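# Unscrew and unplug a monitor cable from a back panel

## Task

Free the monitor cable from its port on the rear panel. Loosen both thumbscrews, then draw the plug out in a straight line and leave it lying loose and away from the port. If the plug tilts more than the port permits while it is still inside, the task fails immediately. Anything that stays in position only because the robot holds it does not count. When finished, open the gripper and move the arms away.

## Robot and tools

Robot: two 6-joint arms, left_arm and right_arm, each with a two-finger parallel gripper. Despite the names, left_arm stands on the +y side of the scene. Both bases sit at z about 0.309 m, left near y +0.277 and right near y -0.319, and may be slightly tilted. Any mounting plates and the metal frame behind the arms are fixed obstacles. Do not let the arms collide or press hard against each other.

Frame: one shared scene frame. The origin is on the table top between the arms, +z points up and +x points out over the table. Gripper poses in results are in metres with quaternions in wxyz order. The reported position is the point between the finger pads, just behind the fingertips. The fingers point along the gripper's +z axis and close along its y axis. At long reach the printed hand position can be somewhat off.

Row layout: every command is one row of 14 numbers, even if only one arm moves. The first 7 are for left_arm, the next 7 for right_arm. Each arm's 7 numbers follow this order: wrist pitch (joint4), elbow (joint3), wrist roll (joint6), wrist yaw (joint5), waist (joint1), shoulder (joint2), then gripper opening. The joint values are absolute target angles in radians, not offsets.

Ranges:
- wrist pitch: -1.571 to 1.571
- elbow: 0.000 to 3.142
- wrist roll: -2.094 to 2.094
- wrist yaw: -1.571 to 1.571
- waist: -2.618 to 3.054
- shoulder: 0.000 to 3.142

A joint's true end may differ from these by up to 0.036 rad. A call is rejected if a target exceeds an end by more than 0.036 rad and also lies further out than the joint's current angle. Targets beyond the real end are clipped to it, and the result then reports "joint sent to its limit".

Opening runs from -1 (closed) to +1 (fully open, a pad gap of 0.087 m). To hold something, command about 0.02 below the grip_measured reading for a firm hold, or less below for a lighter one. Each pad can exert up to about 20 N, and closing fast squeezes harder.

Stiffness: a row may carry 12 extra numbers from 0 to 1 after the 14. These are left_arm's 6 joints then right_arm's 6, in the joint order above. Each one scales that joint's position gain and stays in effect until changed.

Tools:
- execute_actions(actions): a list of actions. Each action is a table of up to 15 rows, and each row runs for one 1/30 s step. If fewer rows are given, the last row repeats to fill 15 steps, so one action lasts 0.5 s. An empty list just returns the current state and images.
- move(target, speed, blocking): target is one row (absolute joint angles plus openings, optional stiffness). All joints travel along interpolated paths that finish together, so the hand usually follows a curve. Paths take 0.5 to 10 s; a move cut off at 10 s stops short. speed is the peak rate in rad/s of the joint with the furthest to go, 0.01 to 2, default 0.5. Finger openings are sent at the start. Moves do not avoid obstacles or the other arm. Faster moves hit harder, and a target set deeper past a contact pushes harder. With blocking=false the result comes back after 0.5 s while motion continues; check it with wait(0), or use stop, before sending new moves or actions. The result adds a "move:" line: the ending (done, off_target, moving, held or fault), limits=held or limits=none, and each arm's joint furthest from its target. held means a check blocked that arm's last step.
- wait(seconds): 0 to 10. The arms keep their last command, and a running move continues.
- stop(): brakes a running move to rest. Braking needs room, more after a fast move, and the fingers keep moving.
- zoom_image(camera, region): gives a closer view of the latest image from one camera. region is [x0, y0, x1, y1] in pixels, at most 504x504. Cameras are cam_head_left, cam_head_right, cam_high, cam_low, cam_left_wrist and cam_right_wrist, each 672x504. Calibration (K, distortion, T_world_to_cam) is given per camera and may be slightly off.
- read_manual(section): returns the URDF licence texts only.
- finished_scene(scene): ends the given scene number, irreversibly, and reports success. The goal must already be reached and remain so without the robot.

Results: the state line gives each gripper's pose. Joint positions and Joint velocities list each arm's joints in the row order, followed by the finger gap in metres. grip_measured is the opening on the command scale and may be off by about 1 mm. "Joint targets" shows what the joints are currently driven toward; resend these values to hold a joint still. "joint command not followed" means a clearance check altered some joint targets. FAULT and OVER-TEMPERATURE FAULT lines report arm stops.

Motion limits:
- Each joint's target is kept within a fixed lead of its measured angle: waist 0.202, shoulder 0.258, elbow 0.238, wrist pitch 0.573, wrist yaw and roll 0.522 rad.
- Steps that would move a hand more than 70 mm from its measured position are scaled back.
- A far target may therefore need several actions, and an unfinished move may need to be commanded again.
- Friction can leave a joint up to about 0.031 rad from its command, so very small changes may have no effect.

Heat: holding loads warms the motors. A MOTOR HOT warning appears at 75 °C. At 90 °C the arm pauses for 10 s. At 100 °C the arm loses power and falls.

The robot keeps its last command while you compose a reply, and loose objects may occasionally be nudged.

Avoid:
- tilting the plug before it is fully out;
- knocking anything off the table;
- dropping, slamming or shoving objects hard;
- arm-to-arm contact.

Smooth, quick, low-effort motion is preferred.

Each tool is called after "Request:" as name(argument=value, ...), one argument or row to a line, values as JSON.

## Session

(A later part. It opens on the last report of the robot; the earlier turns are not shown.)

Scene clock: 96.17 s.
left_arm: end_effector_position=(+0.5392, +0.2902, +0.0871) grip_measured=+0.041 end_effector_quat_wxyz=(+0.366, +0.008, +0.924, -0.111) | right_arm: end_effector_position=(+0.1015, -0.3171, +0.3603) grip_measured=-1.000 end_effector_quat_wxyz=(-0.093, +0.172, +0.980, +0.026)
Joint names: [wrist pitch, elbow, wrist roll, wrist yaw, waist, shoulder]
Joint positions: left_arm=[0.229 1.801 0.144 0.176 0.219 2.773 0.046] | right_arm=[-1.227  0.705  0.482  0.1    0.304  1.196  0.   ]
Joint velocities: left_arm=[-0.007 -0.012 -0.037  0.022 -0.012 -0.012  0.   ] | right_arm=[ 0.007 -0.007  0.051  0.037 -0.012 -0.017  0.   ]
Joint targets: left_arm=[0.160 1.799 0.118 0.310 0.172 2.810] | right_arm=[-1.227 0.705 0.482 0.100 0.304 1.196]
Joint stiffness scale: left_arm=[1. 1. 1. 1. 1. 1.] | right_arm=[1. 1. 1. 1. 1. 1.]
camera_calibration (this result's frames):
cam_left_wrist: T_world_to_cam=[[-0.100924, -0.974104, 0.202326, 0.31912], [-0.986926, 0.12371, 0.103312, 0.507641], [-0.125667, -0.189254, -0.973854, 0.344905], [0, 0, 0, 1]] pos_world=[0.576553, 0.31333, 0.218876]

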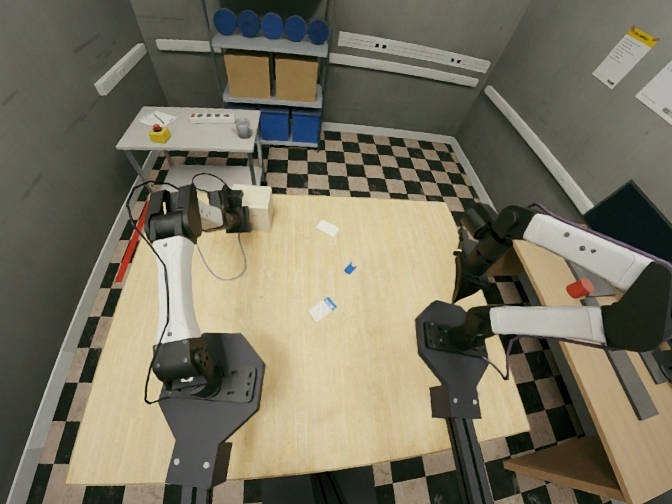

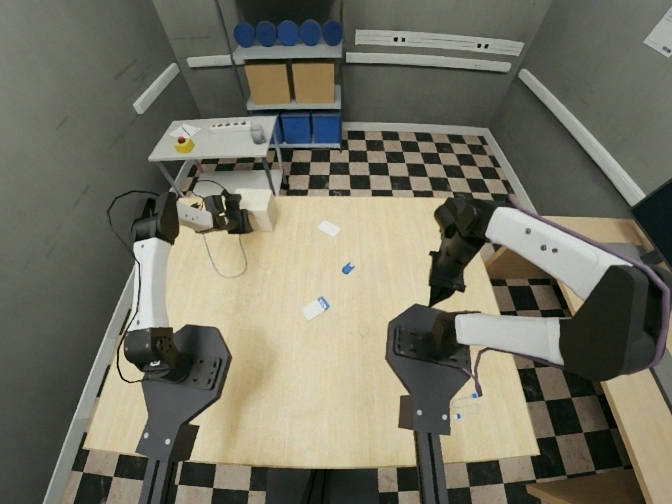

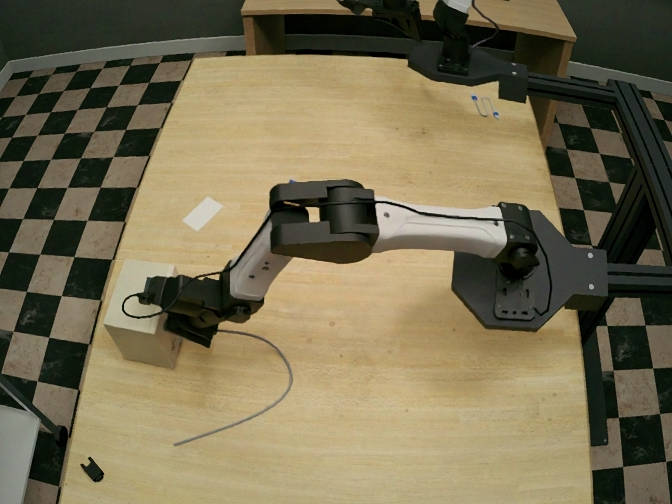

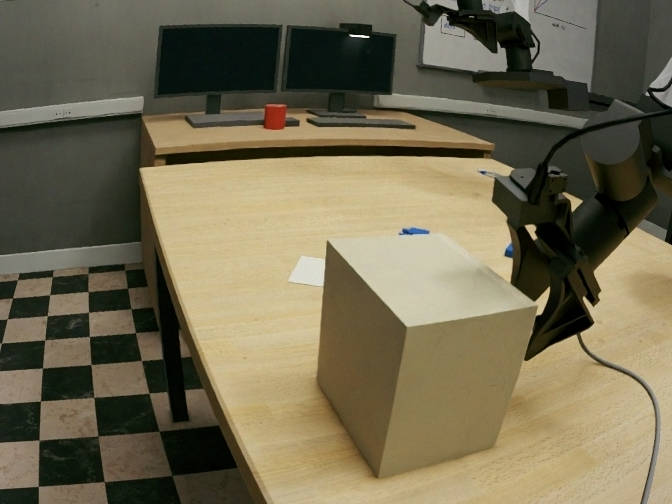

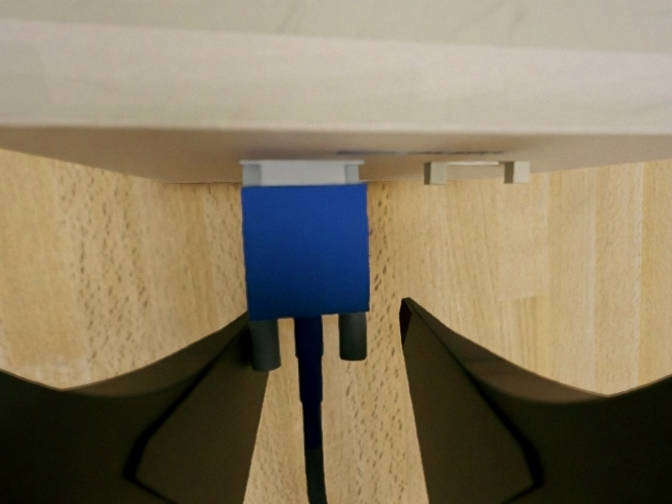

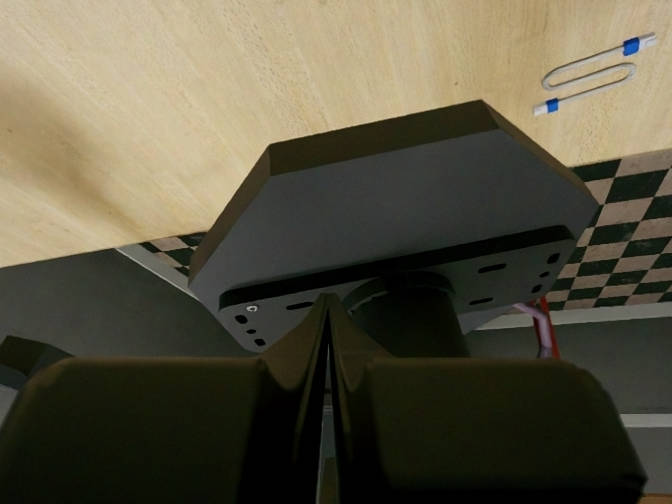

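Request:
execute_actions(
  actions=[
    [[0.2,1.799,0.15,0.16,0.218,2.775,0.35,-1.227,0.705,0.482,0.1,0.304,1.196,-1]],
    [[0.195,1.75,0.15,0.16,0.218,2.72,0.35,-1.227,0.705,0.482,0.1,0.304,1.196,-1]],
    [[0.19,1.712,0.15,0.16,0.218,2.67,0.35,-1.227,0.705,0.482,0.1,0.304,1.196,-1]],
    [[0.19,1.712,0.15,0.16,0.218,2.67,0.2,-1.227,0.705,0.482,0.1,0.304,1.196,-1]],
    [[0.18,1.735,0.13,0.24,0.19,2.70,0.04,-1.227,0.705,0.482,0.1,0.304,1.196,-1]],
    [[0.155,1.745,0.118,0.31,0.172,2.728,0.04,-1.227,0.705,0.482,0.1,0.304,1.196,-1]],
    [[0.15,1.76,0.118,0.31,0.172,2.75,0.04,-1.227,0.705,0.482,0.1,0.304,1.196,-1]],
    [[0.15,1.773,0.118,0.31,0.172,2.77,0.04,-1.227,0.705,0.482,0.1,0.304,1.196,-1]],
    [[0.15,1.786,0.118,0.31,0.172,2.79,0.04,-1.227,0.705,0.482,0.1,0.304,1.196,-1]],
    [[0.15,1.799,0.118,0.31,0.172,2.81,0.04,-1.227,0.705,0.482,0.1,0.304,1.196,-1]],
  ],
)

Request:
zoom_image(
  camera="cam_left_wrist",
  region=[210, 130, 430, 400],
)

Scene clock: 101.83 s.
left_arm: end_effector_position=(+0.5358, +0.2898, +0.0862) grip_measured=+0.041 end_effector_quat_wxyz=(+0.358, +0.007, +0.926, -0.115) | right_arm: end_effector_position=(+0.1015, -0.3171, +0.3603) grip_measured=-1.000 end_effector_quat_wxyz=(-0.093, +0.172, +0.980, +0.026)
Joint names: [wrist pitch, elbow, wrist roll, wrist yaw, waist, shoulder]
Joint positions: left_arm=[0.211 1.799 0.142 0.181 0.221 2.77  0.046] | right_arm=[-1.227  0.705  0.482  0.1    0.304  1.196  0.   ]
Joint velocities: left_arm=[-0.022 -0.017  0.007  0.051  0.002 -0.017  0.001] | right_arm=[ 0.066  0.002 -0.051  0.022 -0.022  0.002  0.   ]
Joint targets: left_arm=[0.150 1.799 0.118 0.310 0.172 2.810] | right_arm=[-1.227 0.705 0.482 0.100 0.304 1.196]
Joint stiffness scale: left_arm=[1. 1. 1. 1. 1. 1.] | right_arm=[1. 1. 1. 1. 1. 1.]
camera_calibration (this result's frames):
cam_left_wrist: T_world_to_cam=[[-0.0999664, -0.97239, 0.210866, 0.316819], [-0.984873, 0.126849, 0.118047, 0.5011], [-0.141535, -0.195876, -0.970361, 0.353706], [0, 0, 0, 1]] pos_world=[0.575253, 0.313791, 0.217263]

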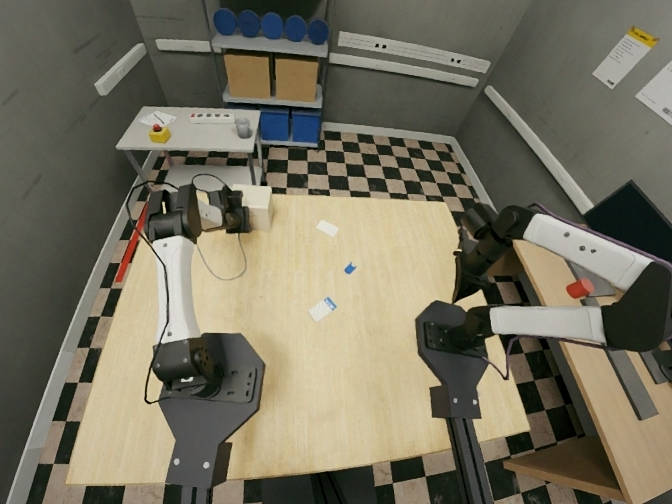

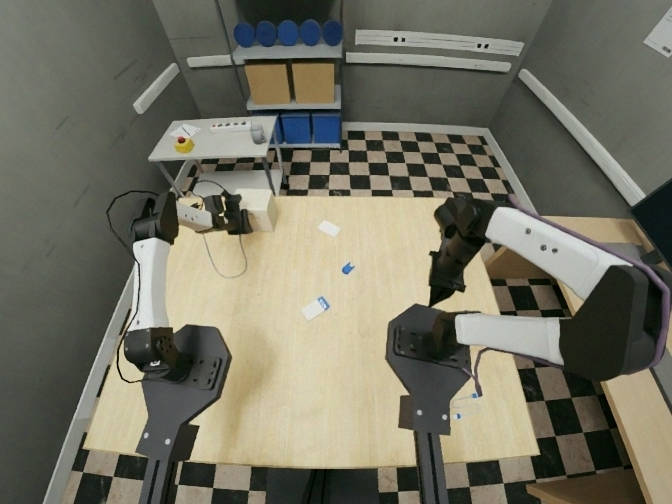

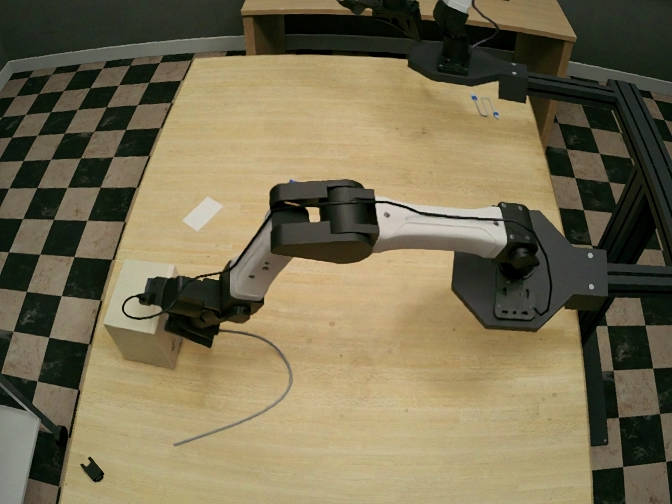

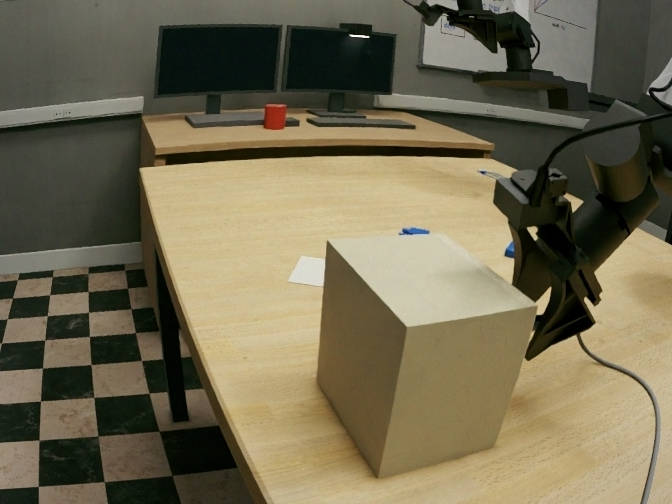

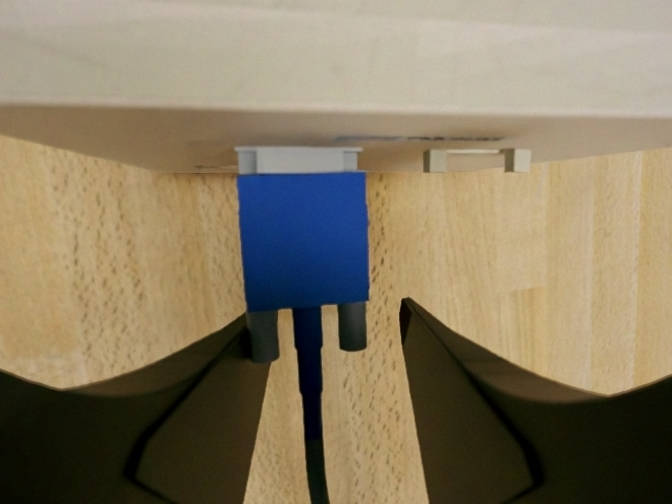

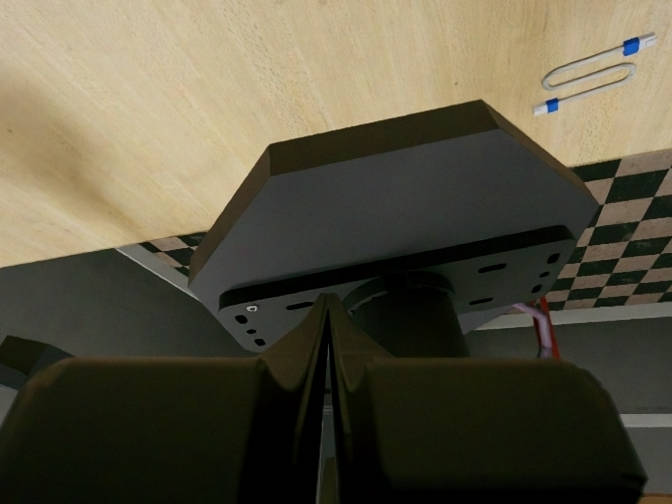

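Region (210, 130, 430, 400) of cam_left_wrist's 672x504 image, scaled by 1.867, with more detail than that image has; it fills the left 411 columns of this view, and the rest is white.

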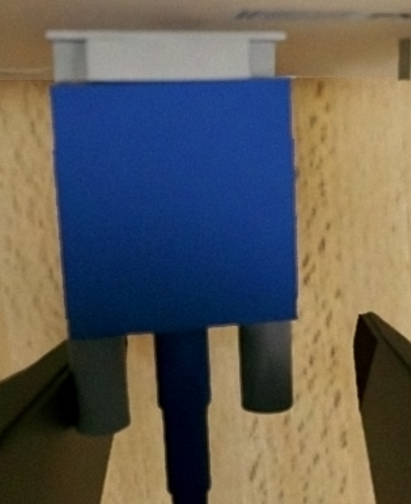

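Request:
execute_actions(
  actions=[
    [[0.2,1.799,0.15,0.16,0.218,2.775,0.35,-1.227,0.705,0.482,0.1,0.304,1.196,-1]],
    [[0.2,1.799,0.15,0.16,0.218,2.775,0.35,-1.227,0.705,0.482,0.1,0.304,1.196,-1]],
  ],
)

Request:
zoom_image(
  camera="cam_left_wrist",
  region=[210, 130, 430, 400],
)

Scene clock: 104.17 s.
left_arm: end_effector_position=(+0.5353, +0.2922, +0.0854) grip_measured=+0.350 end_effector_quat_wxyz=(+0.357, +0.006, +0.927, -0.110) | right_arm: end_effector_position=(+0.1015, -0.3171, +0.3603) grip_measured=-1.000 end_effector_quat_wxyz=(-0.093, +0.172, +0.980, +0.026)
Joint names: [wrist pitch, elbow, wrist roll, wrist yaw, waist, shoulder]
Joint positions: left_arm=[0.209 1.799 0.144 0.172 0.222 2.77  0.059] | right_arm=[-1.227  0.705  0.482  0.1    0.304  1.196  0.   ]
Joint velocities: left_arm=[ 0.022 -0.007 -0.007 -0.022  0.002  0.002 -0.   ] | right_arm=[-0.007  0.017 -0.037 -0.007  0.002 -0.027  0.   ]
Joint targets: left_arm=[0.200 1.799 0.150 0.160 0.218 2.775] | right_arm=[-1.227 0.705 0.482 0.100 0.304 1.196]
Joint stiffness scale: left_arm=[1. 1. 1. 1. 1. 1.] | right_arm=[1. 1. 1. 1. 1. 1.]
camera_calibration (this result's frames):
cam_left_wrist: T_world_to_cam=[[-0.0943508, -0.974552, 0.203339, 0.317548], [-0.985135, 0.120848, 0.122083, 0.50199], [-0.143549, -0.188798, -0.971467, 0.352454], [0, 0, 0, 1]] pos_world=[0.575083, 0.315345, 0.216543]

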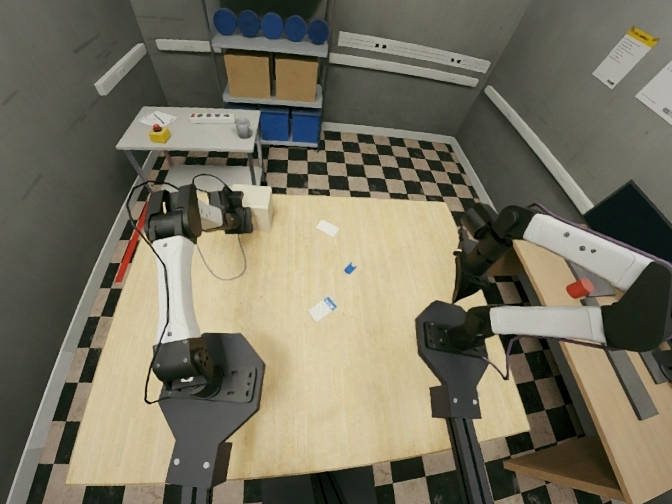

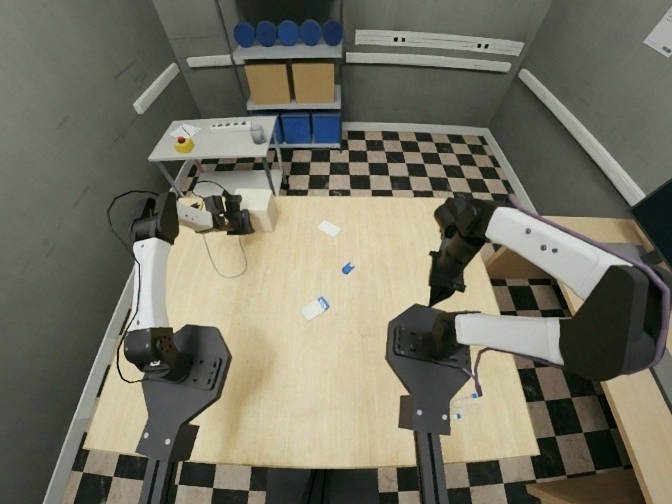

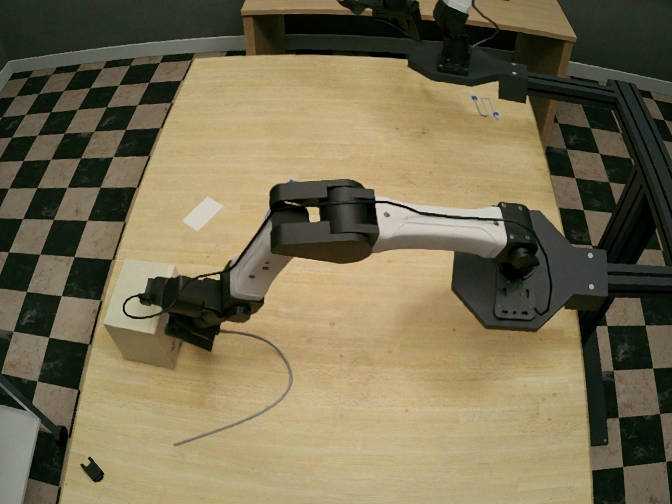

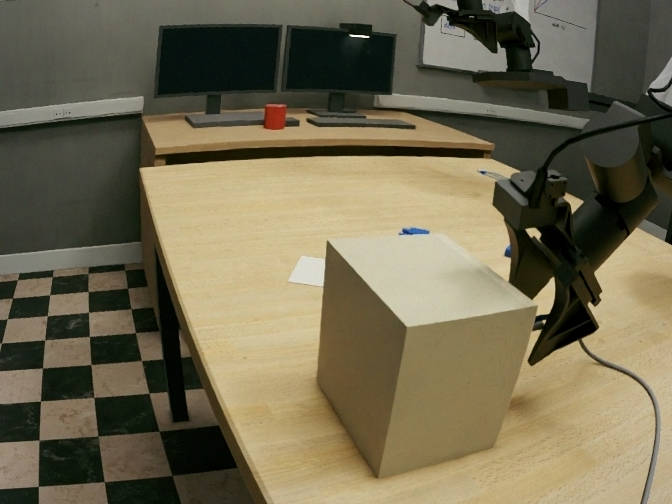

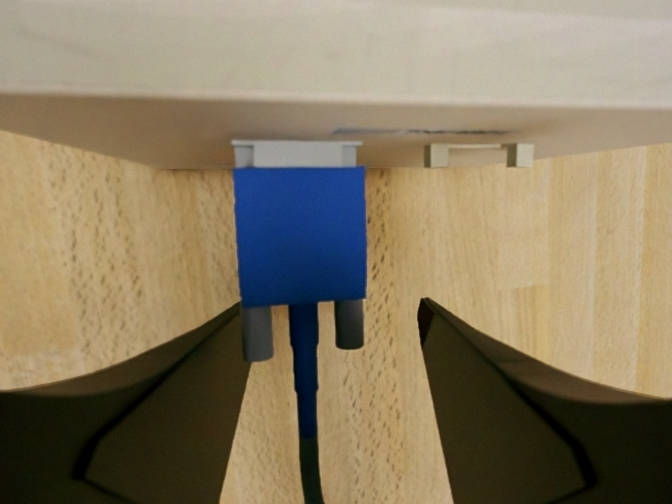

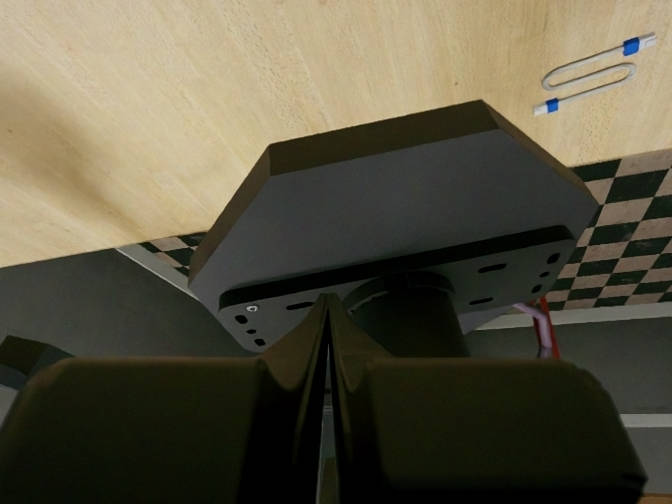

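Region (210, 130, 430, 400) of cam_left_wrist's 672x504 image, scaled by 1.867, with more detail than that image has; it fills the left 411 columns of this view, and the rest is white.

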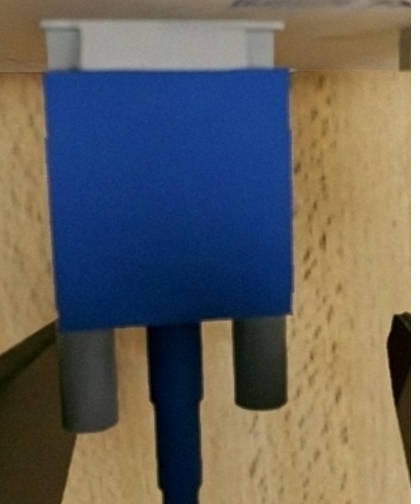

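Request:
execute_actions(
  actions=[
    [[0.195,1.75,0.15,0.16,0.218,2.72,0.35,-1.227,0.705,0.482,0.1,0.304,1.196,-1]],
    [[0.19,1.712,0.15,0.16,0.218,2.67,0.35,-1.227,0.705,0.482,0.1,0.304,1.196,-1]],
    [[0.19,1.712,0.15,0.16,0.218,2.67,0.2,-1.227,0.705,0.482,0.1,0.304,1.196,-1]],
    [[0.18,1.735,0.135,0.225,0.198,2.695,0.04,-1.227,0.705,0.482,0.1,0.304,1.196,-1]],
    [[0.17,1.745,0.135,0.225,0.198,2.715,0.04,-1.227,0.705,0.482,0.1,0.304,1.196,-1]],
    [[0.17,1.758,0.135,0.228,0.198,2.735,0.04,-1.227,0.705,0.482,0.1,0.304,1.196,-1]],
  ],
)

Request:
zoom_image(
  camera="cam_left_wrist",
  region=[210, 130, 430, 400],
)

Scene clock: 108.67 s.
left_arm: end_effector_position=(+0.5359, +0.2966, +0.1051) grip_measured=+0.041 end_effector_quat_wxyz=(+0.363, +0.006, +0.926, -0.106) | right_arm: end_effector_position=(+0.1015, -0.3171, +0.3603) grip_measured=-1.000 end_effector_quat_wxyz=(-0.093, +0.172, +0.980, +0.026)
Joint names: [wrist pitch, elbow, wrist roll, wrist yaw, waist, shoulder]
Joint positions: left_arm=[0.206 1.752 0.147 0.166 0.222 2.707 0.046] | right_arm=[-1.227  0.705  0.482  0.1    0.304  1.196  0.   ]
Joint velocities: left_arm=[-0.051  0.002 -0.007 -0.051 -0.002 -0.002 -0.001] | right_arm=[-0.007  0.007  0.037 -0.022  0.002  0.002  0.   ]
Joint targets: left_arm=[0.170 1.758 0.135 0.228 0.198 2.735] | right_arm=[-1.227 0.705 0.482 0.100 0.304 1.196]
Joint stiffness scale: left_arm=[1. 1. 1. 1. 1. 1.] | right_arm=[1. 1. 1. 1. 1. 1.]
camera_calibration (this result's frames):
cam_left_wrist: T_world_to_cam=[[-0.0928267, -0.976465, 0.194677, 0.318526], [-0.987003, 0.116001, 0.111213, 0.503253], [-0.131178, -0.181823, -0.974542, 0.364118], [0, 0, 0, 1]] pos_world=[0.574044, 0.318856, 0.23687]

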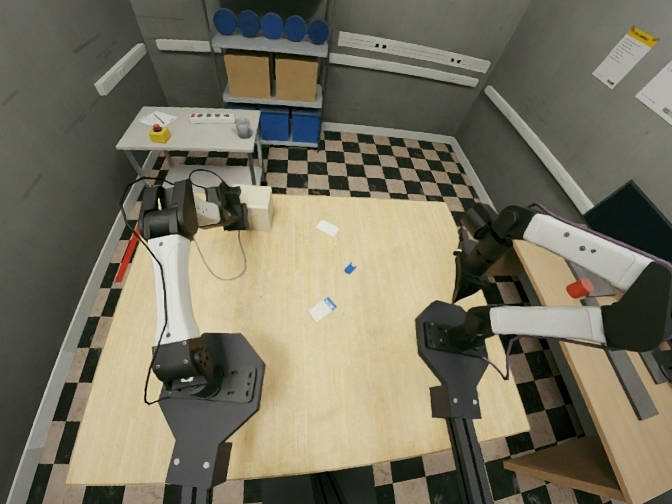

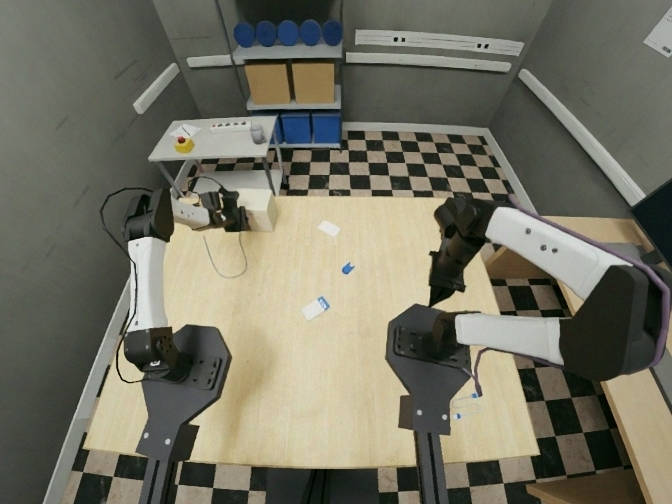

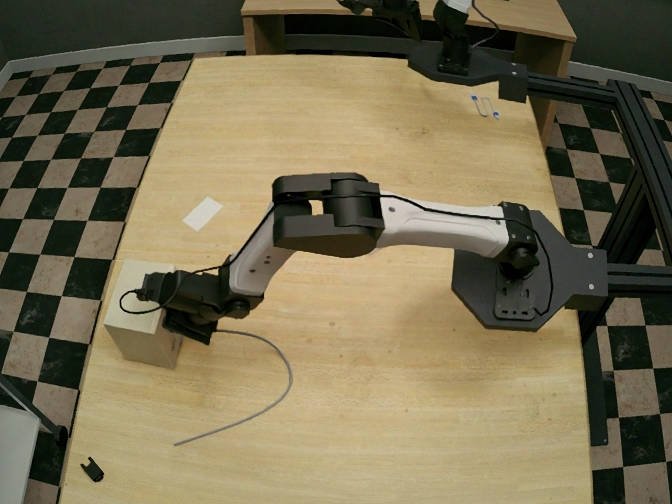

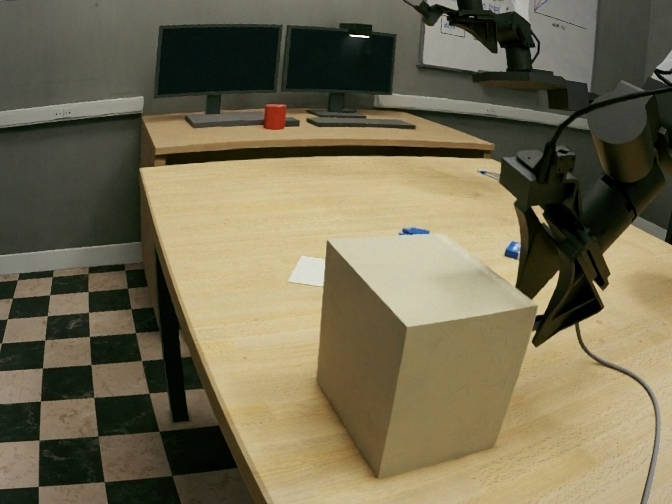

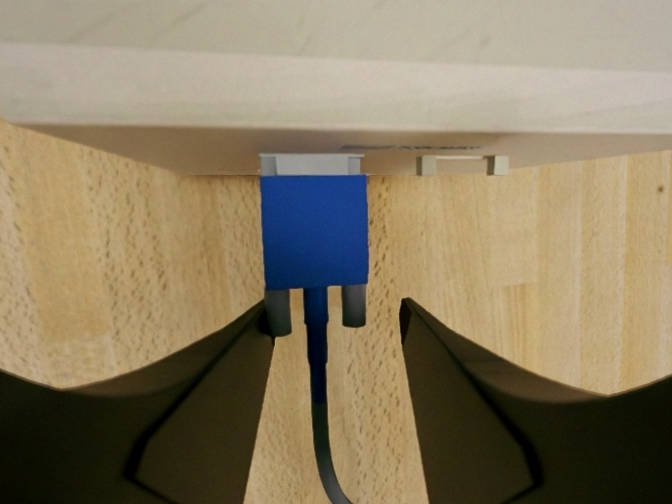

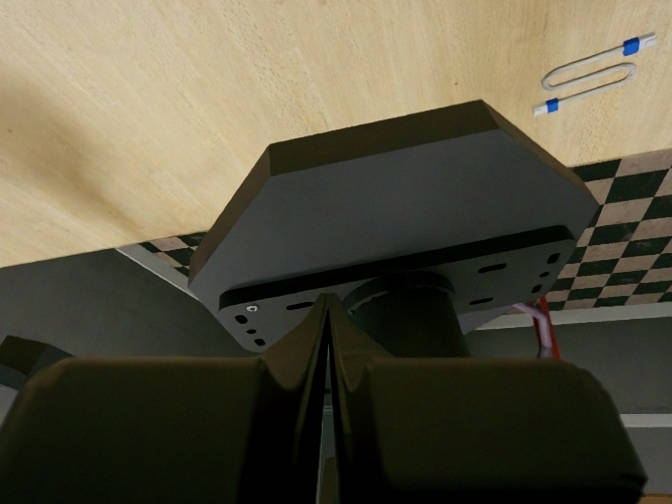

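Region (210, 130, 430, 400) of cam_left_wrist's 672x504 image, scaled by 1.867, with more detail than that image has; it fills the left 411 columns of this view, and the rest is white.

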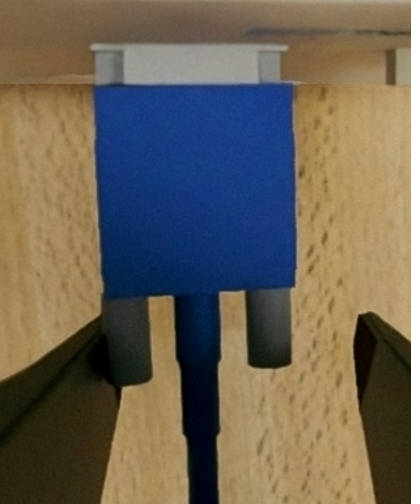

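Request:
execute_actions(
  actions=[
    [[0.17,1.771,0.135,0.23,0.198,2.755,0.04,-1.227,0.705,0.482,0.1,0.304,1.196,-1]],
    [[0.17,1.784,0.135,0.232,0.198,2.775,0.04,-1.227,0.705,0.482,0.1,0.304,1.196,-1]],
    [[0.17,1.799,0.135,0.234,0.198,2.797,0.04,-1.227,0.705,0.482,0.1,0.304,1.196,-1]],
    [[0.2,1.799,0.15,0.16,0.218,2.775,0.35,-1.227,0.705,0.482,0.1,0.304,1.196,-1]],
  ],
)

Request:
zoom_image(
  camera="cam_left_wrist",
  region=[210, 130, 430, 400],
)

Scene clock: 111.13 s.
left_arm: end_effector_position=(+0.5317, +0.2912, +0.0826) grip_measured=+0.350 end_effector_quat_wxyz=(+0.352, +0.007, +0.929, -0.110) | right_arm: end_effector_position=(+0.1015, -0.3171, +0.3603) grip_measured=-1.000 end_effector_quat_wxyz=(-0.093, +0.172, +0.980, +0.026)
Joint names: [wrist pitch, elbow, wrist roll, wrist yaw, waist, shoulder]
Joint positions: left_arm=[0.207 1.792 0.147 0.17  0.222 2.771 0.059] | right_arm=[-1.227  0.705  0.482  0.1    0.304  1.196  0.   ]
Joint velocities: left_arm=[ 0.007  0.017  0.037  0.022  0.002 -0.002 -0.   ] | right_arm=[-0.037 -0.017 -0.007  0.007  0.007 -0.007  0.   ]
Joint targets: left_arm=[0.200 1.799 0.150 0.160 0.218 2.775] | right_arm=[-1.227 0.705 0.482 0.100 0.304 1.196]
Joint stiffness scale: left_arm=[1. 1. 1. 1. 1. 1.] | right_arm=[1. 1. 1. 1. 1. 1.]
camera_calibration (this result's frames):
cam_left_wrist: T_world_to_cam=[[-0.0952008, -0.974585, 0.202785, 0.317322], [-0.983528, 0.123532, 0.13196, 0.496465], [-0.153656, -0.186882, -0.970291, 0.353748], [0, 0, 0, 1]] pos_world=[0.572852, 0.314036, 0.213377]

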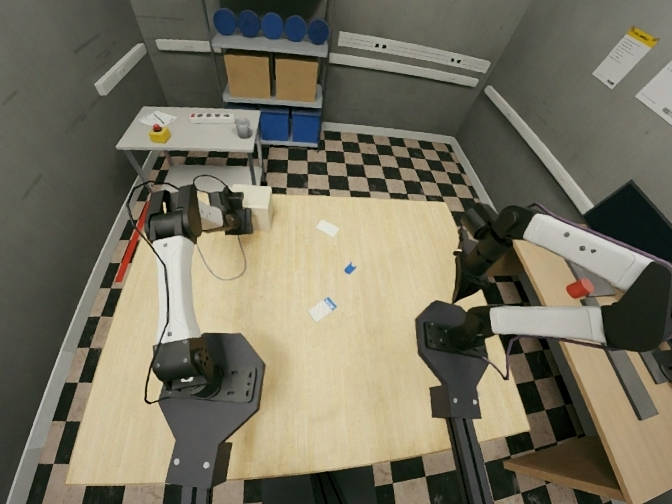

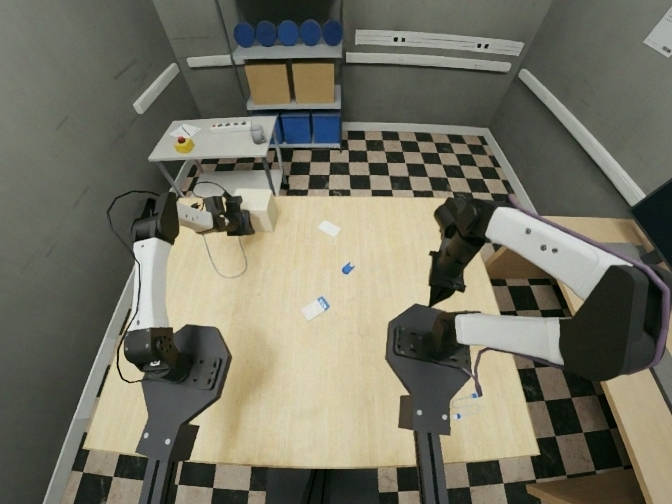

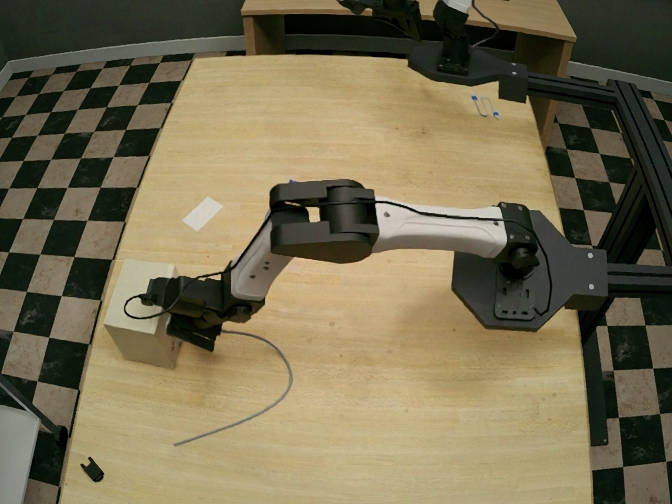

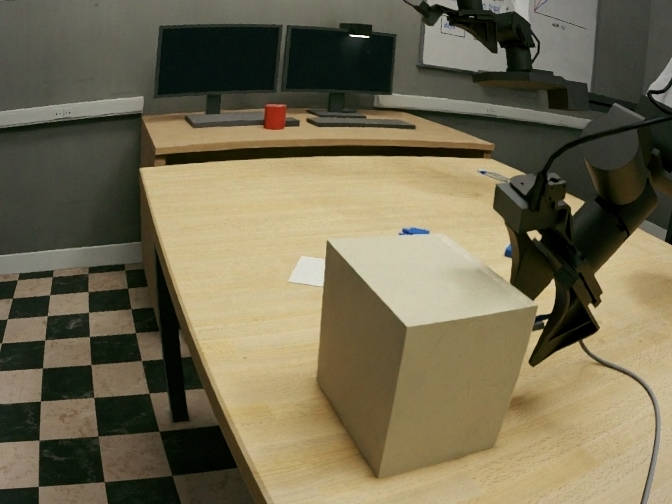

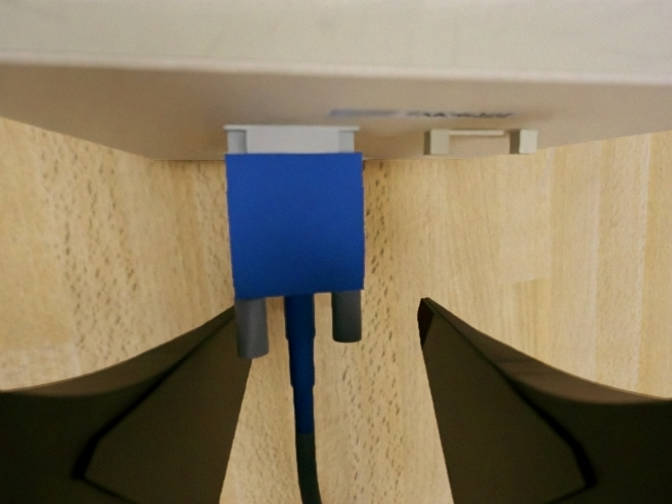

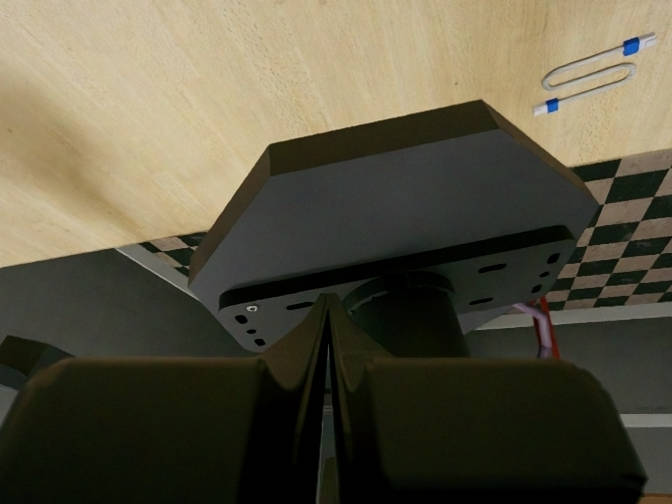

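Region (210, 130, 430, 400) of cam_left_wrist's 672x504 image, scaled by 1.867, with more detail than that image has; it fills the left 411 columns of this view, and the rest is white.

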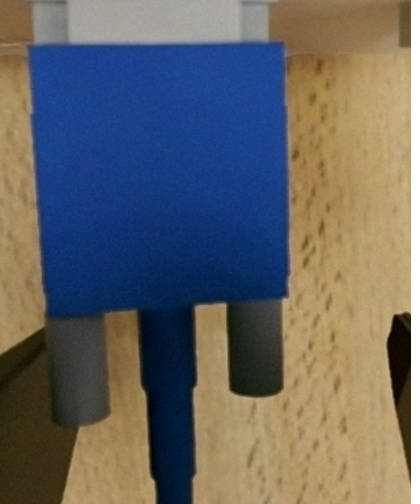

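Request:
execute_actions(
  actions=[
    [[0.195,1.75,0.15,0.16,0.218,2.72,0.45,-1.227,0.705,0.482,0.1,0.304,1.196,-1]],
    [[0.19,1.712,0.15,0.16,0.218,2.67,0.4,-1.227,0.705,0.482,0.1,0.304,1.196,-1]],
    [[0.19,1.712,0.15,0.16,0.218,2.67,0.2,-1.227,0.705,0.482,0.1,0.304,1.196,-1]],
    [[0.18,1.74,0.135,0.225,0.198,2.695,0.04,-1.227,0.705,0.482,0.1,0.304,1.196,-1]],
    [[0.17,1.755,0.135,0.225,0.198,2.72,0.04,-1.227,0.705,0.482,0.1,0.304,1.196,-1]],
    [[0.17,1.772,0.135,0.228,0.198,2.745,0.04,-1.227,0.705,0.482,0.1,0.304,1.196,-1]],
    [[0.17,1.789,0.135,0.231,0.198,2.77,0.04,-1.227,0.705,0.482,0.1,0.304,1.196,-1]],
    [[0.17,1.806,0.135,0.234,0.198,2.797,0.04,-1.227,0.705,0.482,0.1,0.304,1.196,-1]],
    [[0.2,1.8,0.15,0.16,0.218,2.775,0.45,-1.227,0.705,0.482,0.1,0.304,1.196,-1]],
  ],
)

Request:
zoom_image(
  camera="cam_left_wrist",
  region=[210, 130, 430, 400],
)

Scene clock: 116.13 s.
left_arm: end_effector_position=(+0.5303, +0.2908, +0.0805) grip_measured=+0.450 end_effector_quat_wxyz=(+0.349, +0.007, +0.930, -0.111) | right_arm: end_effector_position=(+0.1015, -0.3171, +0.3603) grip_measured=-1.000 end_effector_quat_wxyz=(-0.093, +0.172, +0.980, +0.026)
Joint names: [wrist pitch, elbow, wrist roll, wrist yaw, waist, shoulder]
Joint positions: left_arm=[0.201 1.795 0.147 0.17  0.222 2.775 0.063] | right_arm=[-1.227  0.705  0.482  0.1    0.304  1.196  0.   ]
Joint velocities: left_arm=[-0.051 -0.012 -0.007 -0.022  0.012 -0.007  0.   ] | right_arm=[-0.022 -0.012 -0.022 -0.081 -0.007  0.002  0.   ]
Joint targets: left_arm=[0.200 1.800 0.150 0.160 0.218 2.775] | right_arm=[-1.227 0.705 0.482 0.100 0.304 1.196]
Joint stiffness scale: left_arm=[1. 1. 1. 1. 1. 1.] | right_arm=[1. 1. 1. 1. 1. 1.]
camera_calibration (this result's frames):
cam_left_wrist: T_world_to_cam=[[-0.094701, -0.974376, 0.204017, 0.316728], [-0.982497, 0.124502, 0.138561, 0.49407], [-0.160411, -0.187324, -0.969112, 0.355026], [0, 0, 0, 1]] pos_world=[0.572367, 0.313604, 0.210984]

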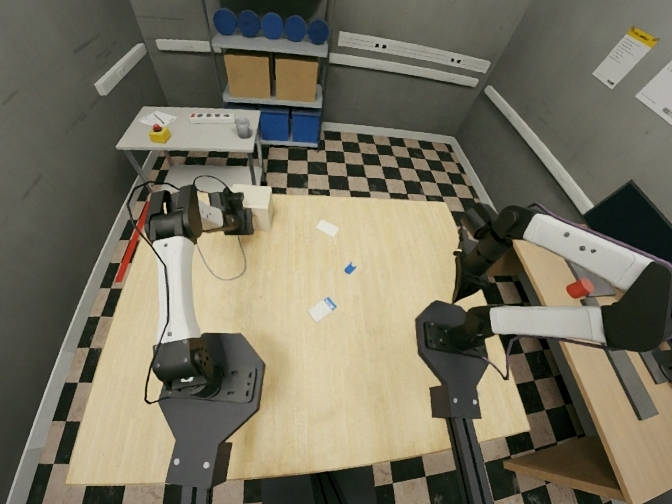

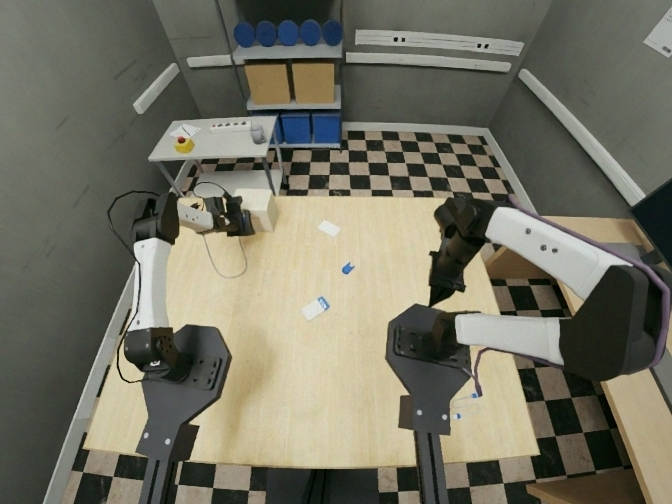

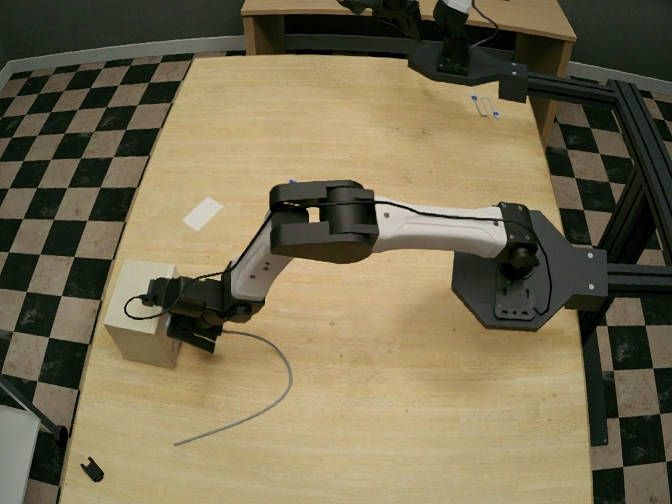

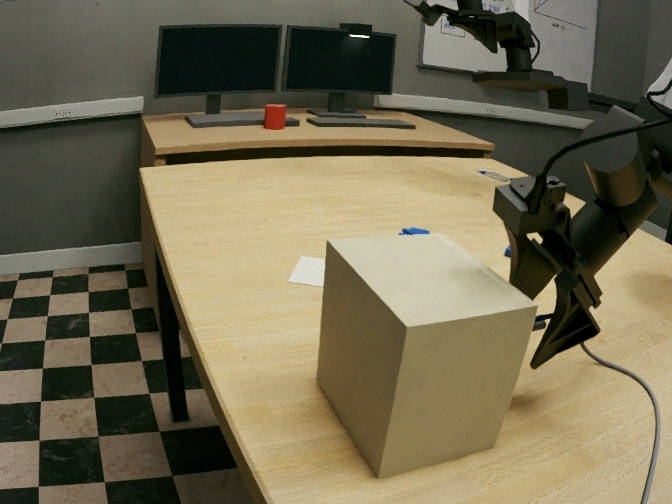

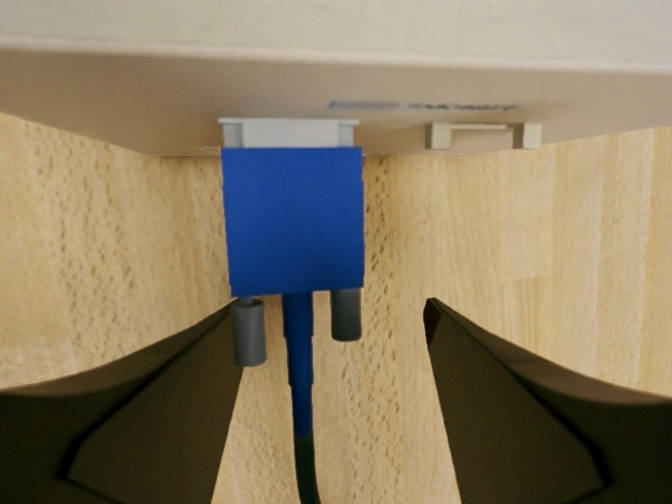

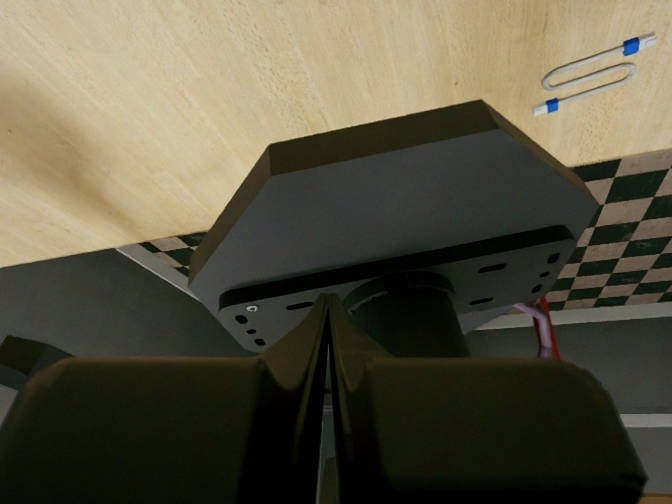

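Region (210, 130, 430, 400) of cam_left_wrist's 672x504 image, scaled by 1.867, with more detail than that image has; it fills the left 411 columns of this view, and the rest is white.

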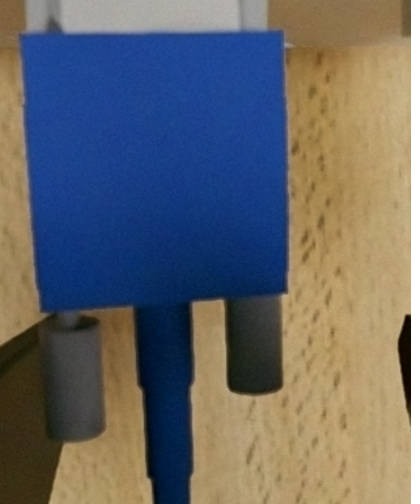

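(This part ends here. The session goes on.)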